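# Move the odd-colored relay into the black tray

## Task

Find the one relay among six whose button color differs from the rest, pull it out, and set it in the black parts tray. It fails if any other relay is left partly lifted or tilted, if the result only holds because the robot is still holding it, or if anything the robot is touching at the end settles by more than about a fingernail's thickness once released.

## Robot and tools

ROBOT. A single six-joint arm with a two-finger gripper. Every per-joint list, in calls and in results, uses this order: waist, shoulder, elbow, forearm roll, wrist pitch, wrist roll. Stated joint ranges in radians: waist -6.283 to 6.283, shoulder -2.304 to 2.304, elbow -4.224 to 0.061, forearm roll -6.283 to 6.283, wrist pitch -2.164 to 2.164, wrist roll -6.283 to 6.283. The true ends may differ by up to 0.010 rad. Load limits (N m): waist 52.2, shoulder 52.2, elbow 43.5, forearm roll 23.4, wrist pitch 16.5, wrist roll 16.5, and a carried object adds to them. Reaching one triggers a torque fault: the arm backs that joint off slightly, freezes for 10 s and drops the rest of the call.

FRAMES. The scene frame has its origin on the tabletop under the arm base, +z up, +y to the left when facing along +x. The base may be tilted relative to the table. In the gripper frame the fingers point along +z and close along y; a flat block about 9 cm long projects from the wrist-roll axis toward the gripper's +x and rotates with it. end_effector_position is the point between the closed pads; closed fingertips reach about 19 mm past it, fully open ones about 6 mm. Closing pushes the tips roughly 13 mm further out, so leave that gap above surfaces. Reported hand position can be off, more so at long reach.

THE 9-NUMBER ROW. Used by both execute_actions and move: six joint numbers, then gripper position, gripper force_limit, gripper speed, each in [-1, 1]. The joint numbers are offsets, not poses: 1.0 equals 2.036 rad of change. Gripper position is absolute: +1 fully open (85 mm), pads touch near -0.8, -1 closes until blocked. force_limit sets pad force: about 20 N at -1, 128 N at 0, 235 N at +1 (on a 40 mm object, slow close; tiny or thin parts get less). speed sets closing rate: about 20 mm/s at -1, 85 at 0, 150 at +1; faster closing adds up to about 5 N (speed 0) or 12 N (speed +1).

execute_actions(actions): a list of actions; each action is a table of up to 15 rows, one per 1/30 s step, and a short table repeats its last row until 15 steps pass. Joint offsets in every row are measured from the angles at the start of that action (for a call's first action, the angles in the latest result), not from the previous row. An action that pushes a joint more than 0.010 rad outward beyond its range is refused; if the first action is refused or any action is malformed, nothing runs. A joint asked beyond its real end is clipped there and the result says "joint sent to its limit"; no such line does not prove there is room left. An empty list just returns state and images.

move(target, speed, blocking): target is one 9-number row whose joint offsets count from the "Joint positions" of the latest result that listed them. All joints follow paths that finish together, so the hand traces a curve and does not avoid obstacles. speed is the top rate in rad/s of the joint with the farthest to go, 0.01 to 2, default 0.5; paths last 0.5 to 10 s and get cut off at 10 s. Gripper values are applied at the start. The result adds a "move:" line giving the ending (done, off_target, moving, held, fault), limits=held or limits=none, and the joint farthest from target. Faster moves and targets set deeper past a contact hit and press harder. With blocking=false you get a result after 0.5 s; no other motion command is accepted until a result shows the move ended, so use wait or stop.

wait(seconds): 0 to 10; lets the scene run on the last command and returns early if a running move ends. stop(): brakes a running move (needs room, more at speed); fingers keep moving. zoom_image(camera, region): camera "cam_wrist" (504x504 fisheye), region [x0, y0, x1, y1] in pixels from the top-left, at most 504 by 504. finished_scene(scene): pass the current scene number to end it; it cannot be undone and the result reports success.

RESULTS. State gives end_effector_position (m), end_effector_quat_wxyz, velocities (m/s, rad/s), Joint positions and Joint velocities (rad, rad/s), and Joint targets, the angles currently being driven toward, which can shift on their own. The controller caps each target 0.623 rad from the measured angle, limits target speed to 3.14 rad/s, and scales targets back if they would put the hand over 70 mm from its measured spot; an unfinished motion may need resending. "joint command not followed" means the clearance check (which treats mounts and posts as part of the arm) altered targets. object_status: 0 moving, 1 blocked while opening, 2 blocked while closing (a grip), 3 reached the requested position or pads met. position_measured counts: 3 open, about 78 = 60 mm, 130 = 40 mm, 180 = 20 mm, 230 = pads meet. MOTOR HOT appears from 65 °C; at 80 °C an OVER-TEMPERATURE FAULT brakes the arm until it cools, and holding loads heats motors.

GRIPPING. Send position -1 and keep it; confirm object_status 2. Any new position value resets status to 0 until the fingers settle. New force_limit or speed only apply after a position change of at least 0.01; to loosen, open first. If a gripped object slips the fingers reclose, except after a grip made at force_limit -1, where status stays 2 even if the part is gone.

CAUTIONS. Parts may be tugged or loose objects nudged at random. Avoid drops, slams, hard pushes and knocking anything off the table. Do not lift or tilt the other relays. Release the chosen relay so it rests in the tray by itself, and leave nothing the gripper contacts liable to sink.

Each tool is called after ">>>" as name(argument=value, ...), one argument or row to a line, values as JSON.

## Session

>>> execute_actions(
  actions=[],
)

Scene clock: 0.00 s.
end_effector_position=(+0.4048, +0.0684, +0.3076) position_measured=3 object_status=3 end_effector_quat_wxyz=(-0.045, +0.997, +0.036, -0.059) end_effector_velocity=(-0.000, -0.000, +0.000) end_effector_angular_velocity=(-0.000, +0.001, -0.003)
Joint names: [waist, shoulder, elbow, forearm roll, wrist pitch, wrist roll]
Joint positions: [-0.36  -0.601 -0.944  0.721 -1.127  1.861]
Joint velocities: [-0.    -0.     0.    -0.001 -0.     0.003]
Motor temperatures (°C, as the motors report them): [31 32 35 32 36 38]
Joint targets: [-0.360 -0.601 -0.944 0.721 -1.127 1.861]

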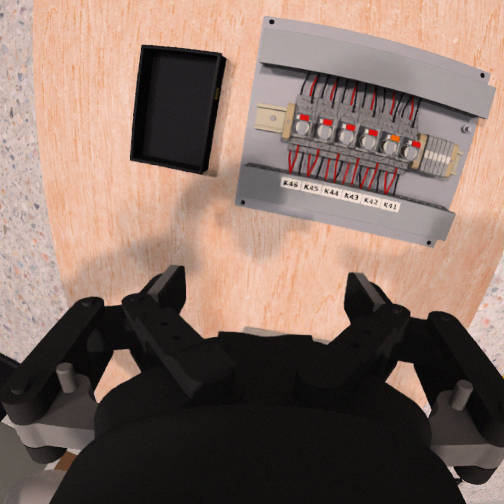

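Need kinematics by probing. Try small moves per joint.

>>> move(
  target=[0,0.05,0,0,0,0,1,0,0],
)

>>> move(
  target=[0.05,0,0.05,0,0,0,1,0,0],
)

Scene clock: 2.63 s.
end_effector_position=(+0.4211, +0.0891, +0.3412) position_measured=3 object_status=3 end_effector_quat_wxyz=(-0.015, +0.997, +0.067, -0.032) end_effector_velocity=(+0.001, -0.000, +0.002) end_effector_angular_velocity=(-0.003, -0.003, +0.002)
Joint names: [waist, shoulder, elbow, forearm roll, wrist pitch, wrist roll]
Joint positions: [-0.36  -0.499 -0.944  0.721 -1.127  1.861]
Joint velocities: [-0.002  0.003 -0.001 -0.001  0.001  0.   ]
Motor temperatures (°C, as the motors report them): [31 32 35 32 36 38]
Joint targets: [-0.360 -0.499 -0.944 0.721 -1.127 1.861]
move: done; limits=none; farthest joint: the waist, 0.000 radians from its target (0.000 radians at the start)

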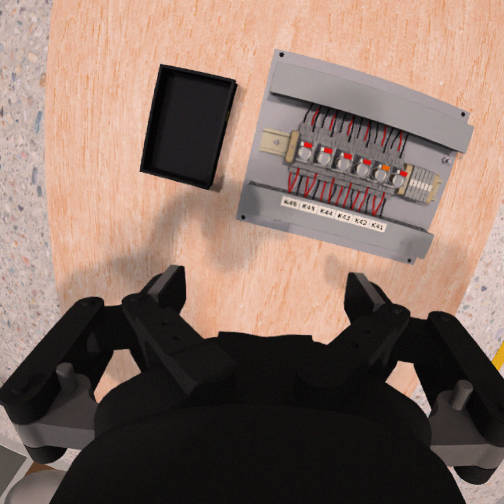

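Scene clock: 3.40 s.
end_effector_position=(+0.3791, +0.1225, +0.2826) position_measured=3 object_status=3 end_effector_quat_wxyz=(-0.045, +0.992, +0.070, -0.097) end_effector_velocity=(-0.001, +0.001, -0.002) end_effector_angular_velocity=(+0.002, +0.005, -0.001)
Joint names: [waist, shoulder, elbow, forearm roll, wrist pitch, wrist roll]
Joint positions: [-0.259 -0.499 -0.843  0.721 -1.127  1.861]
Joint velocities: [ 0.004 -0.001  0.002  0.    -0.001  0.001]
Motor temperatures (°C, as the motors report them): [31 32 35 32 36 38]
Joint targets: [-0.259 -0.499 -0.842 0.721 -1.127 1.861]
move: done; limits=none; farthest joint: the waist, 0.001 radians from its target (0.102 radians at the start)

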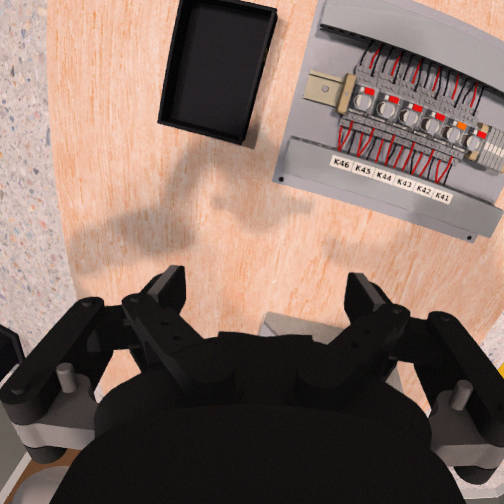

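>>> move(
  target=[-0.1,0,0,0,0,0,1,0,0],
)

Scene clock: 9.60 s.
end_effector_position=(+0.3703, +0.0700, +0.3367) position_measured=3 object_status=3 end_effector_quat_wxyz=(-0.044, +0.999, +0.002, -0.021) end_effector_velocity=(-0.000, -0.001, +0.001) end_effector_angular_velocity=(-0.000, -0.003, -0.003)
Joint names: [waist, shoulder, elbow, forearm roll, wrist pitch, wrist roll]
Joint positions: [-0.462 -0.499 -0.843  0.721 -1.127  1.861]
Joint velocities: [-0.003 -0.     0.001  0.001  0.001 -0.   ]
Motor temperatures (°C, as the motors report them): [31 32 36 32 36 38]
Joint targets: [-0.463 -0.499 -0.843 0.721 -1.127 1.861]
move: done; limits=none; farthest joint: the waist, 0.000 radians from its target (0.204 radians at the start)

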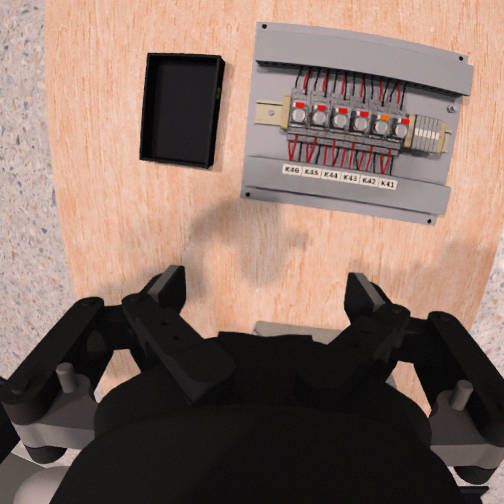

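>>> move(
  target=[0.056,-0.145,-0.125,0,0,0,1,0,0],
)

Scene clock: 19.83 s.
end_effector_position=(+0.4353, +0.0194, +0.2794) position_measured=3 object_status=3 end_effector_quat_wxyz=(-0.056, +0.995, +0.028, -0.074) end_effector_velocity=(-0.000, -0.001, -0.002) end_effector_angular_velocity=(+0.001, +0.004, -0.001)
Joint names: [waist, shoulder, elbow, forearm roll, wrist pitch, wrist roll]
Joint positions: [-0.348 -0.794 -1.097  0.721 -1.127  1.861]
Joint velocities: [ 0.002 -0.004 -0.001 -0.     0.001  0.001]
Motor temperatures (°C, as the motors report them): [31 32 36 32 36 38]
Joint targets: [-0.348 -0.794 -1.097 0.721 -1.127 1.861]
move: done; limits=none; farthest joint: the elbow, 0.001 radians from its target (0.255 radians at the start)

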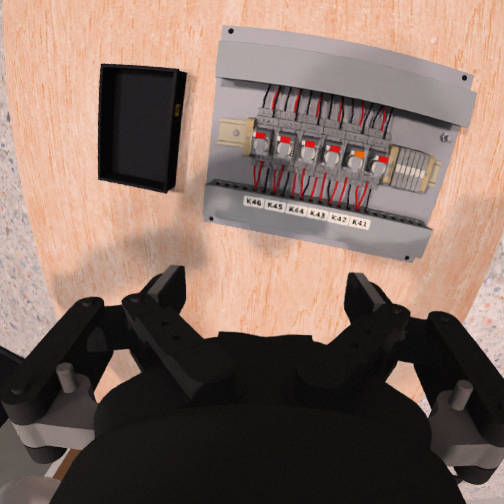

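Linear model works well. Repeat.

>>> move(
  target=[0.056,-0.145,-0.125,0,0,0,1,0,0],
)

Scene clock: 22.63 s.
end_effector_position=(+0.4806, -0.0299, +0.1889) position_measured=3 object_status=3 end_effector_quat_wxyz=(-0.067, +0.988, +0.052, -0.128) end_effector_velocity=(-0.001, -0.001, -0.002) end_effector_angular_velocity=(+0.000, +0.003, -0.000)
Joint names: [waist, shoulder, elbow, forearm roll, wrist pitch, wrist roll]
Joint positions: [-0.235 -1.088 -1.351  0.721 -1.127  1.861]
Joint velocities: [ 0.001 -0.004 -0.    -0.001  0.001 -0.001]
Motor temperatures (°C, as the motors report them): [31 32 36 32 36 38]
Joint targets: [-0.234 -1.089 -1.351 0.721 -1.127 1.861]
move: done; limits=none; farthest joint: the waist, 0.001 radians from its target (0.114 radians at the start)

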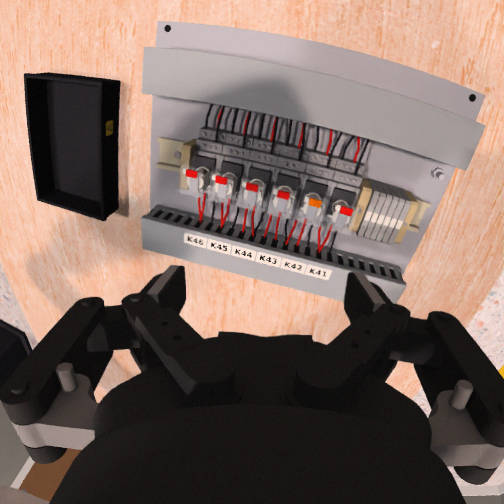

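>>> move(
  target=[0,0,0,0,0.05,0,1,0,0],
)

Scene clock: 27.53 s.
end_effector_position=(+0.4907, -0.0548, +0.1846) position_measured=3 object_status=3 end_effector_quat_wxyz=(-0.019, +0.992, +0.058, -0.111) end_effector_velocity=(+0.000, +0.000, -0.000) end_effector_angular_velocity=(+0.000, +0.000, +0.001)
Joint names: [waist, shoulder, elbow, forearm roll, wrist pitch, wrist roll]
Joint positions: [-0.235 -1.088 -1.351  0.721 -1.025  1.861]
Joint velocities: [ 0.001 -0.    -0.001  0.    -0.    -0.   ]
Motor temperatures (°C, as the motors report them): [31 33 36 32 36 38]
Joint targets: [-0.235 -1.088 -1.351 0.721 -1.025 1.861]
move: done; limits=none; farthest joint: the waist, 0.000 radians from its target (0.001 radians at the start)

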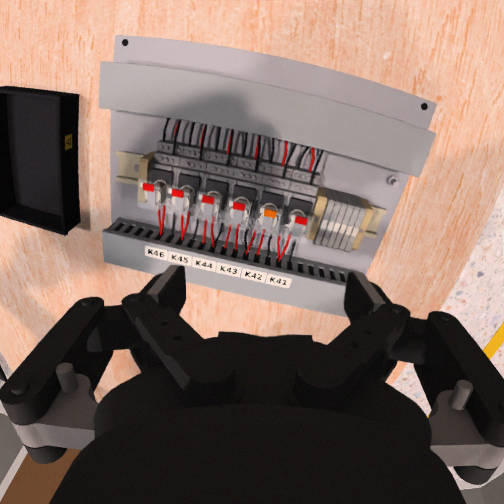

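>>> move(
  target=[0,0,0,0.05,0,0,1,0,0],
)

Scene clock: 30.37 s.
end_effector_position=(+0.5120, -0.0461, +0.1810) position_measured=3 object_status=3 end_effector_quat_wxyz=(-0.031, +0.997, +0.029, -0.071) end_effector_velocity=(+0.000, +0.000, -0.000) end_effector_angular_velocity=(+0.001, -0.000, -0.001)
Joint names: [waist, shoulder, elbow, forearm roll, wrist pitch, wrist roll]
Joint positions: [-0.235 -1.088 -1.351  0.822 -1.025  1.861]
Joint velocities: [-0.    -0.    -0.     0.001 -0.001  0.   ]
Motor temperatures (°C, as the motors report them): [31 33 36 32 36 38]
Joint targets: [-0.235 -1.088 -1.351 0.822 -1.025 1.861]
move: done; limits=none; farthest joint: the forearm roll, 0.001 radians from its target (0.102 radians at the start)

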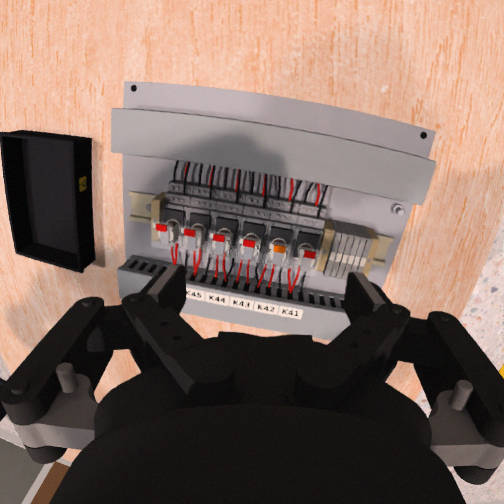

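>>> move(
  target=[0,0,0,0.08,0.02,0.69,1,0,0],
)

Scene clock: 38.70 s.
end_effector_position=(+0.5502, -0.0455, +0.1782) position_measured=3 object_status=3 end_effector_quat_wxyz=(-0.023, +0.752, -0.658, -0.020) end_effector_velocity=(+0.000, -0.000, +0.000) end_effector_angular_velocity=(-0.001, -0.001, -0.003)
Joint names: [waist, shoulder, elbow, forearm roll, wrist pitch, wrist roll]
Joint positions: [-0.235 -1.088 -1.351  0.985 -0.985  3.266]
Joint velocities: [-0.     0.    -0.     0.001  0.001  0.002]
Motor temperatures (°C, as the motors report them): [31 33 36 32 36 38]
Joint targets: [-0.235 -1.088 -1.351 0.985 -0.985 3.266]
move: done; limits=none; farthest joint: the waist, 0.000 radians from its target (0.000 radians at the start)

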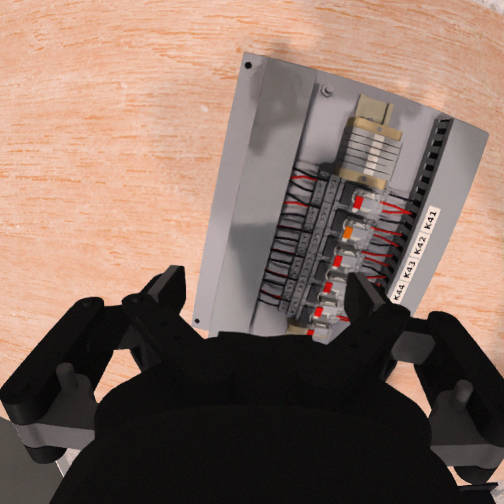

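>>> move(
  target=[-0.067,-0.022,0.034,0,0,0.1,1,0,0],
)

Scene clock: 47.20 s.
end_effector_position=(+0.4911, -0.0982, +0.1888) position_measured=3 object_status=3 end_effector_quat_wxyz=(+0.050, -0.618, +0.784, +0.029) end_effector_velocity=(-0.002, -0.002, -0.000) end_effector_angular_velocity=(+0.002, +0.000, -0.005)
Joint names: [waist, shoulder, elbow, forearm roll, wrist pitch, wrist roll]
Joint positions: [-0.371 -1.133 -1.282  0.985 -0.985  3.469]
Joint velocities: [-0.004 -0.003  0.002 -0.001 -0.    -0.   ]
Motor temperatures (°C, as the motors report them): [31 33 36 32 36 38]
Joint targets: [-0.371 -1.133 -1.282 0.985 -0.985 3.469]
move: done; limits=none; farthest joint: the waist, 0.001 radians from its target (0.137 radians at the start)

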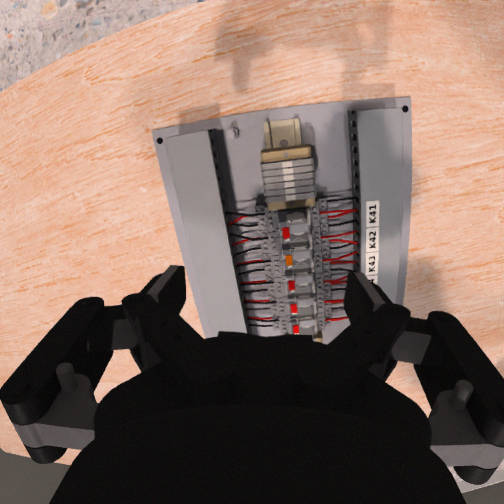

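>>> move(
  target=[0.044,-0.054,-0.0015,0,0,0,1,0,0],
)

Scene clock: 52.60 s.
end_effector_position=(+0.4568, -0.0869, +0.1096) position_measured=3 object_status=3 end_effector_quat_wxyz=(+0.017, -0.611, +0.786, +0.090) end_effector_velocity=(-0.002, -0.000, -0.003) end_effector_angular_velocity=(+0.002, +0.004, -0.005)
Joint names: [waist, shoulder, elbow, forearm roll, wrist pitch, wrist roll]
Joint positions: [-0.281 -1.242 -1.286  0.985 -0.985  3.469]
Joint velocities: [ 0.001 -0.005  0.001  0.001  0.001  0.001]
Motor temperatures (°C, as the motors report them): [31 33 36 32 36 38]
Joint targets: [-0.281 -1.243 -1.285 0.985 -0.985 3.469]
move: done; limits=none; farthest joint: the shoulder, 0.001 radians from its target (0.110 radians at the start)

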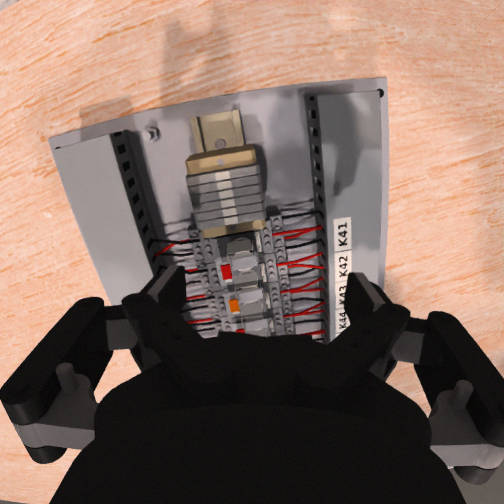

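>>> move(
  target=[0,0,0,0.007,0.087,0,1,0,0],
)

Scene clock: 59.23 s.
end_effector_position=(+0.4632, -0.1338, +0.1056) position_measured=3 object_status=3 end_effector_quat_wxyz=(-0.027, -0.612, +0.790, +0.013) end_effector_velocity=(+0.000, -0.000, +0.000) end_effector_angular_velocity=(-0.002, -0.000, -0.000)
Joint names: [waist, shoulder, elbow, forearm roll, wrist pitch, wrist roll]
Joint positions: [-0.281 -1.242 -1.286  0.999 -0.808  3.469]
Joint velocities: [0.    0.001 0.    0.    0.001 0.001]
Motor temperatures (°C, as the motors report them): [31 33 36 32 36 38]
Joint targets: [-0.281 -1.242 -1.286 0.999 -0.808 3.469]
move: done; limits=none; farthest joint: the waist, 0.000 radians from its target (0.000 radians at the start)

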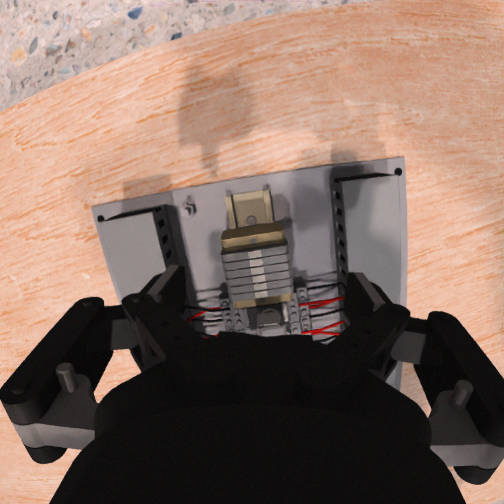

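>>> move(
  target=[0.039,0.056,0.027,0,0,0,1,0,0],
)

Scene clock: 65.63 s.
end_effector_position=(+0.4848, -0.0804, +0.1162) position_measured=3 object_status=3 end_effector_quat_wxyz=(-0.043, -0.648, +0.761, +0.009) end_effector_velocity=(+0.001, +0.001, +0.001) end_effector_angular_velocity=(+0.001, -0.002, -0.001)
Joint names: [waist, shoulder, elbow, forearm roll, wrist pitch, wrist roll]
Joint positions: [-0.202 -1.129 -1.23   0.999 -0.808  3.469]
Joint velocities: [ 0.001  0.003 -0.     0.001 -0.002  0.003]
Motor temperatures (°C, as the motors report them): [31 33 36 32 36 38]
Joint targets: [-0.202 -1.128 -1.231 0.999 -0.808 3.469]
move: done; limits=none; farthest joint: the waist, 0.001 radians from its target (0.080 radians at the start)

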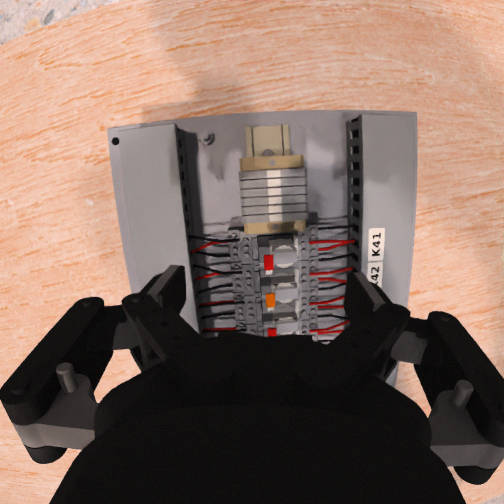

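>>> move(
  target=[0.0415,-0.0438,-0.0226,0,0,0,1,0,0],
  speed=0.2,
)

Scene clock: 71.73 s.
end_effector_position=(+0.4727, -0.0746, +0.0592) position_measured=3 object_status=3 end_effector_quat_wxyz=(-0.071, -0.658, +0.748, +0.043) end_effector_velocity=(-0.001, +0.000, -0.001) end_effector_angular_velocity=(+0.001, +0.002, -0.001)
Joint names: [waist, shoulder, elbow, forearm roll, wrist pitch, wrist roll]
Joint positions: [-0.118 -1.217 -1.277  0.999 -0.808  3.469]
Joint velocities: [ 0.001 -0.002 -0.    -0.    -0.001  0.001]
Motor temperatures (°C, as the motors report them): [31 33 36 32 36 38]
Joint targets: [-0.118 -1.218 -1.276 0.999 -0.808 3.469]
move: done; limits=none; farthest joint: the waist, 0.001 radians from its target (0.084 radians at the start)

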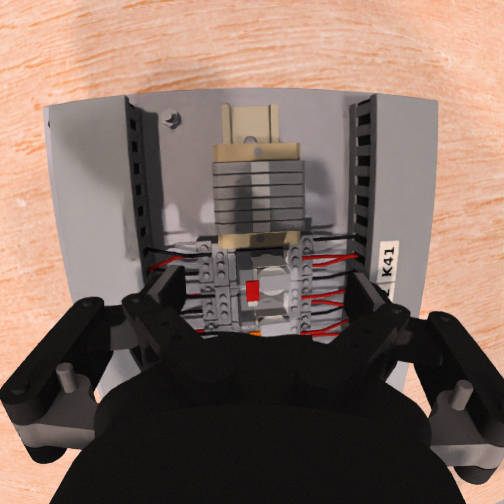

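>>> move(
  target=[0.0091,0.013,0.0113,0,0,0,1,0,0],
  speed=0.2,
)

Scene clock: 78.53 s.
end_effector_position=(+0.4710, -0.0610, +0.0595) position_measured=3 object_status=3 end_effector_quat_wxyz=(-0.075, -0.664, +0.743, +0.046) end_effector_velocity=(+0.001, +0.001, +0.000) end_effector_angular_velocity=(-0.001, -0.002, +0.002)
Joint names: [waist, shoulder, elbow, forearm roll, wrist pitch, wrist roll]
Joint positions: [-0.1   -1.191 -1.254  0.999 -0.808  3.469]
Joint velocities: [ 0.001  0.002  0.     0.002  0.001 -0.001]
Motor temperatures (°C, as the motors report them): [31 33 36 32 36 38]
Joint targets: [-0.100 -1.191 -1.254 0.999 -0.808 3.469]
move: done; limits=none; farthest joint: the shoulder, 0.001 radians from its target (0.027 radians at the start)

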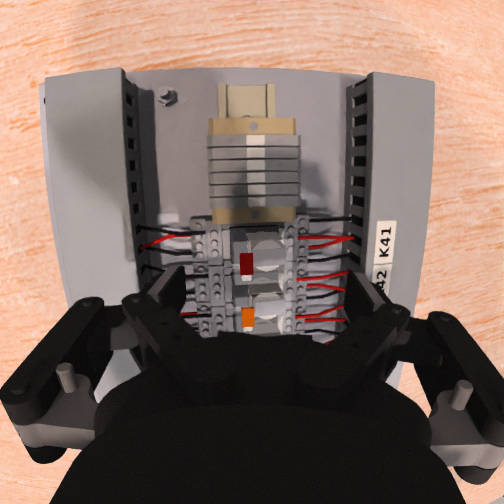

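>>> move(
  target=[0.0268,-0.0083,-0.0041,0,0,0,1,0,0],
  speed=0.2,
)

Scene clock: 84.67 s.
end_effector_position=(+0.4666, -0.0472, +0.0365) position_measured=3 object_status=3 end_effector_quat_wxyz=(+0.091, +0.675, -0.730, -0.061) end_effector_velocity=(-0.002, -0.000, -0.002) end_effector_angular_velocity=(-0.000, +0.003, -0.003)
Joint names: [waist, shoulder, elbow, forearm roll, wrist pitch, wrist roll]
Joint positions: [-0.046 -1.207 -1.262  0.999 -0.808  3.469]
Joint velocities: [ 0.002 -0.003  0.001  0.001  0.001  0.002]
Motor temperatures (°C, as the motors report them): [31 33 36 32 36 38]
Joint targets: [-0.045 -1.208 -1.262 0.999 -0.808 3.469]
move: done; limits=none; farthest joint: the shoulder, 0.001 radians from its target (0.017 radians at the start)

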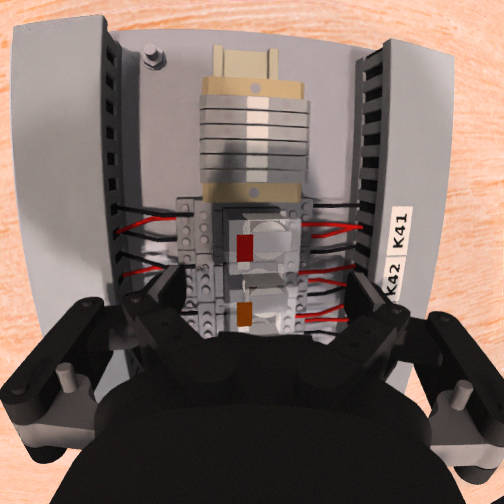

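>>> move(
  target=[0,0,0,0,0,0,-1,-0.5,-0.5],
)

Scene clock: 88.57 s.
end_effector_position=(+0.4745, -0.0478, +0.0397) position_measured=117 object_status=2 end_effector_quat_wxyz=(+0.089, +0.678, -0.728, -0.054) end_effector_velocity=(+0.000, +0.001, +0.000) end_effector_angular_velocity=(+0.006, -0.000, -0.000)
Joint names: [waist, shoulder, elbow, forearm roll, wrist pitch, wrist roll]
Joint positions: [-0.047 -1.203 -1.272  1.    -0.805  3.469]
Joint velocities: [-0.001 -0.001 -0.002  0.    -0.006 -0.001]
Motor temperatures (°C, as the motors report them): [31 33 36 32 36 38]
Joint targets: [-0.046 -1.207 -1.262 0.999 -0.808 3.469]
move: done; limits=none; farthest joint: the elbow, 0.010 radians from its target (0.000 radians at the start)

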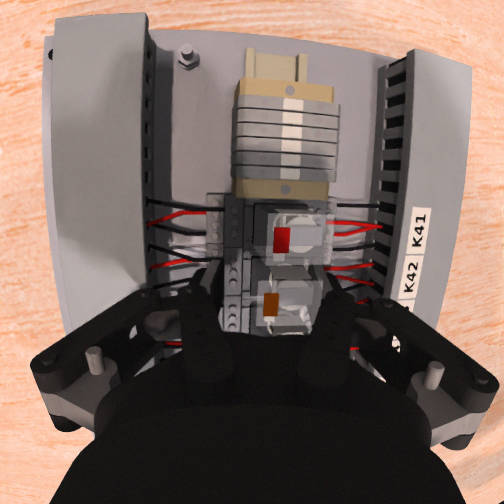

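>>> move(
  target=[-0.0575,0.0575,0.0406,0,0,0,-1,-0.5,-0.5],
  speed=0.15,
)

Scene clock: 92.70 s.
end_effector_position=(+0.4798, -0.0554, +0.1113) position_measured=165 object_status=2 end_effector_quat_wxyz=(-0.053, -0.658, +0.751, +0.016) end_effector_velocity=(+0.000, +0.001, +0.001) end_effector_angular_velocity=(+0.002, -0.001, -0.002)
Joint names: [waist, shoulder, elbow, forearm roll, wrist pitch, wrist roll]
Joint positions: [-0.163 -1.087 -1.189  1.    -0.805  3.47 ]
Joint velocities: [-0.001  0.002  0.001  0.    -0.002  0.002]
Motor temperatures (°C, as the motors report them): [31 33 36 32 36 38]
Joint targets: [-0.164 -1.086 -1.189 1.000 -0.805 3.469]
move: done; limits=none; farthest joint: the waist, 0.001 radians from its target (0.117 radians at the start)

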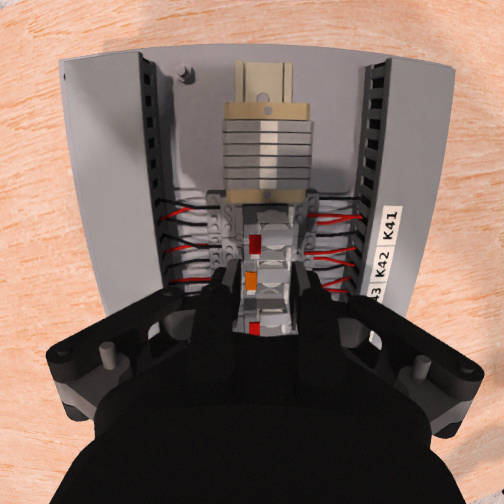

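>>> zoom_image(
  camera="cam_wrist",
  region=[150,200,400,360],
)

Region (150, 200, 400, 360) of cam_wrist's 504x504 image, scaled by 2.016, with more detail than that image has; it fills the top 323 rows of this view, and the rest is white.

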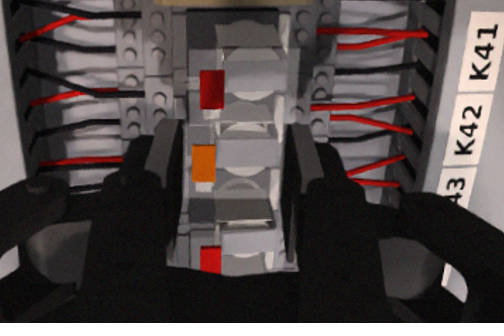

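>>> move(
  target=[-0.029,0.029,0.02,0,0,0,-1,-0.5,-0.5],
  speed=0.15,
)

Scene clock: 108.90 s.
end_effector_position=(+0.4788, -0.0593, +0.1470) position_measured=165 object_status=2 end_effector_quat_wxyz=(-0.036, -0.647, +0.762, -0.004) end_effector_velocity=(+0.000, -0.000, +0.001) end_effector_angular_velocity=(-0.001, -0.001, -0.000)
Joint names: [waist, shoulder, elbow, forearm roll, wrist pitch, wrist roll]
Joint positions: [-0.222 -1.028 -1.148  1.    -0.805  3.47 ]
Joint velocities: [-0.001  0.001  0.001 -0.     0.001 -0.   ]
Motor temperatures (°C, as the motors report them): [31 33 36 32 36 38]
Joint targets: [-0.223 -1.028 -1.148 1.000 -0.805 3.470]
move: done; limits=none; farthest joint: the waist, 0.000 radians from its target (0.058 radians at the start)

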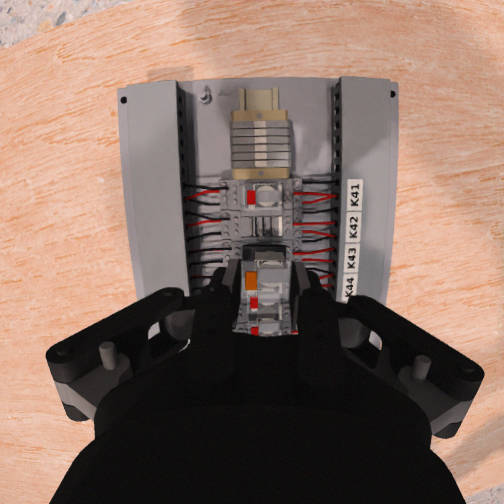

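>>> move(
  target=[0.088,0.108,0.085,0,0,0,-1,-0.5,-0.5],
  speed=0.3,
)

Scene clock: 116.37 s.
end_effector_position=(+0.4560, +0.0580, +0.1335) position_measured=165 object_status=2 end_effector_quat_wxyz=(+0.076, +0.704, -0.706, -0.021) end_effector_velocity=(+0.001, +0.002, +0.001) end_effector_angular_velocity=(-0.002, -0.001, +0.003)
Joint names: [waist, shoulder, elbow, forearm roll, wrist pitch, wrist roll]
Joint positions: [-0.044 -0.808 -0.976  1.    -0.805  3.47 ]
Joint velocities: [ 0.002  0.004  0.001 -0.001  0.001  0.002]
Motor temperatures (°C, as the motors report them): [31 33 36 32 36 38]
Joint targets: [-0.043 -0.808 -0.975 1.000 -0.805 3.470]
move: done; limits=none; farthest joint: the waist, 0.001 radians from its target (0.180 radians at the start)

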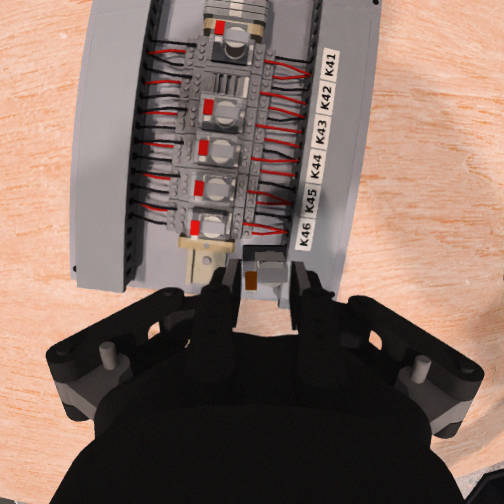

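>>> move(
  target=[0.1085,0.100,0.0325,0,0,0,-1,-0.5,-0.5],
  speed=0.3,
)

Scene clock: 120.27 s.
end_effector_position=(+0.4544, +0.1814, +0.1173) position_measured=165 object_status=2 end_effector_quat_wxyz=(+0.104, +0.785, -0.610, -0.029) end_effector_velocity=(+0.001, +0.002, +0.000) end_effector_angular_velocity=(-0.001, -0.002, +0.005)
Joint names: [waist, shoulder, elbow, forearm roll, wrist pitch, wrist roll]
Joint positions: [ 0.177 -0.605 -0.909  1.    -0.805  3.47 ]
Joint velocities: [ 0.003  0.004 -0.001  0.     0.002  0.001]
Motor temperatures (°C, as the motors report them): [31 33 36 32 36 38]
Joint targets: [0.177 -0.605 -0.909 1.000 -0.805 3.470]
move: done; limits=none; farthest joint: the shoulder, 0.001 radians from its target (0.203 radians at the start)

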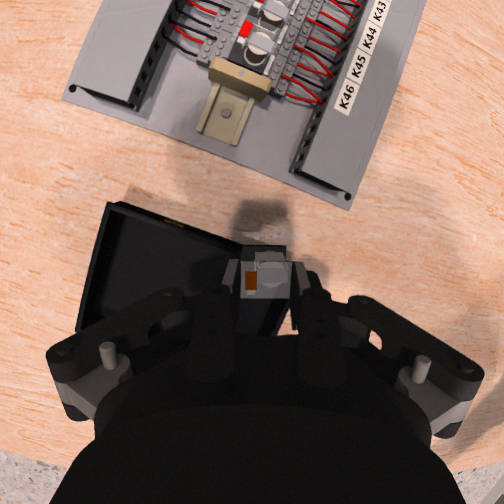

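>>> move(
  target=[0,0.02,-0.05,0,0,0,-1,-0.5,-0.5],
  speed=0.3,
)

Scene clock: 124.03 s.
end_effector_position=(+0.5206, +0.2125, +0.1495) position_measured=165 object_status=2 end_effector_quat_wxyz=(+0.076, +0.815, -0.574, +0.016) end_effector_velocity=(+0.002, +0.001, +0.000) end_effector_angular_velocity=(-0.000, -0.002, +0.004)
Joint names: [waist, shoulder, elbow, forearm roll, wrist pitch, wrist roll]
Joint positions: [ 0.177 -0.565 -1.011  1.    -0.805  3.47 ]
Joint velocities: [ 0.001  0.    -0.004  0.     0.001 -0.001]
Motor temperatures (°C, as the motors report them): [31 33 36 32 36 38]
Joint targets: [0.177 -0.565 -1.011 1.000 -0.805 3.470]
move: done; limits=none; farthest joint: the shoulder, 0.001 radians from its target (0.040 radians at the start)

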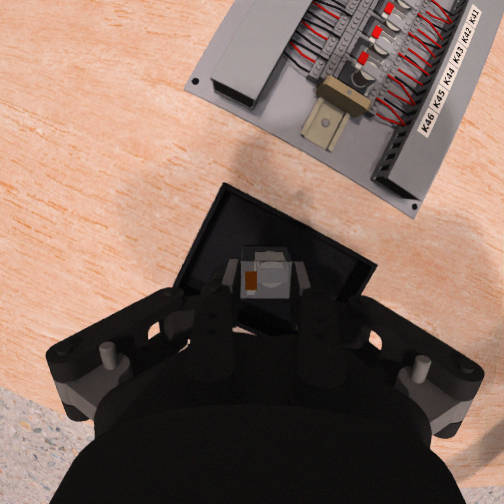

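>>> move(
  target=[0.058,-0.061,-0.032,0,0,0,-1,-0.5,-0.5],
  speed=0.3,
)

Scene clock: 127.47 s.
end_effector_position=(+0.5054, +0.2226, +0.0750) position_measured=165 object_status=2 end_effector_quat_wxyz=(+0.111, +0.826, -0.551, -0.033) end_effector_velocity=(-0.002, -0.001, -0.002) end_effector_angular_velocity=(+0.000, +0.004, -0.002)
Joint names: [waist, shoulder, elbow, forearm roll, wrist pitch, wrist roll]
Joint positions: [ 0.294 -0.688 -1.076  1.    -0.805  3.47 ]
Joint velocities: [ 0.001 -0.004  0.     0.    -0.001 -0.   ]
Motor temperatures (°C, as the motors report them): [31 33 36 32 36 38]
Joint targets: [0.295 -0.689 -1.076 1.000 -0.805 3.470]
move: done; limits=none; farthest joint: the waist, 0.001 radians from its target (0.118 radians at the start)

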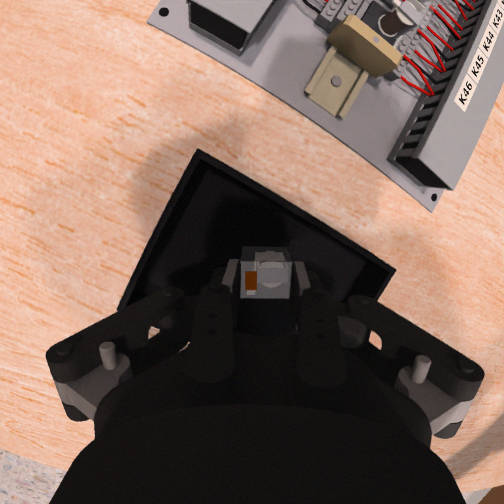

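>>> move(
  target=[0,0,0,0,0,0,0.3,-0.5,0],
)

>>> move(
  target=[-0.058,0.061,0.032,0,0,0,0.3,-0.5,0],
)

Scene clock: 130.30 s.
end_effector_position=(+0.5054, +0.2226, +0.0750) position_measured=91 object_status=0 end_effector_quat_wxyz=(+0.111, +0.826, -0.551, -0.033) end_effector_velocity=(-0.000, -0.000, -0.000) end_effector_angular_velocity=(-0.000, +0.001, -0.001)
Joint names: [waist, shoulder, elbow, forearm roll, wrist pitch, wrist roll]
Joint positions: [ 0.294 -0.688 -1.076  1.    -0.805  3.47 ]
Joint velocities: [ 0.    -0.     0.    -0.001 -0.     0.001]
Motor temperatures (°C, as the motors report them): [31 33 36 32 36 38]
Joint targets: [0.294 -0.688 -1.076 1.000 -0.805 3.470]
move: done; limits=none; farthest joint: the waist, 0.000 radians from its target (0.001 radians at the start)

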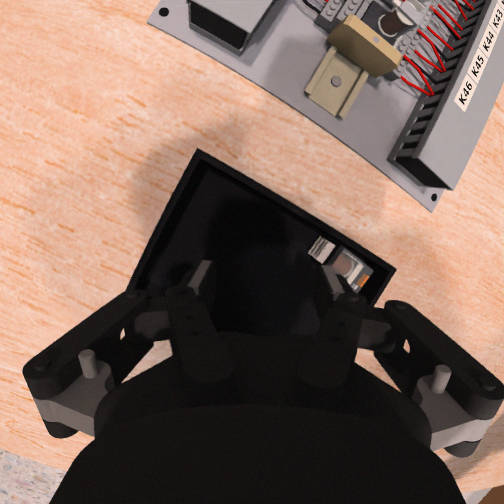

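Scene clock: 131.10 s.
end_effector_position=(+0.5206, +0.2125, +0.1495) position_measured=91 object_status=3 end_effector_quat_wxyz=(+0.076, +0.815, -0.574, +0.016) end_effector_velocity=(+0.001, +0.001, +0.002) end_effector_angular_velocity=(+0.001, -0.004, -0.000)
Joint names: [waist, shoulder, elbow, forearm roll, wrist pitch, wrist roll]
Joint positions: [ 0.177 -0.565 -1.011  1.    -0.805  3.47 ]
Joint velocities: [-0.002  0.003 -0.001  0.001 -0.001  0.   ]
Motor temperatures (°C, as the motors report them): [31 33 36 32 36 38]
Joint targets: [0.176 -0.564 -1.011 1.000 -0.805 3.470]
move: done; limits=none; farthest joint: the waist, 0.001 radians from its target (0.119 radians at the start)

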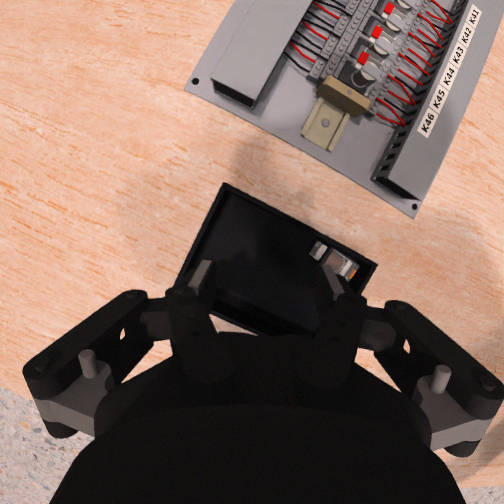

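>>> finished_scene(
  scene=1,
)

The scene is finished: the task was done.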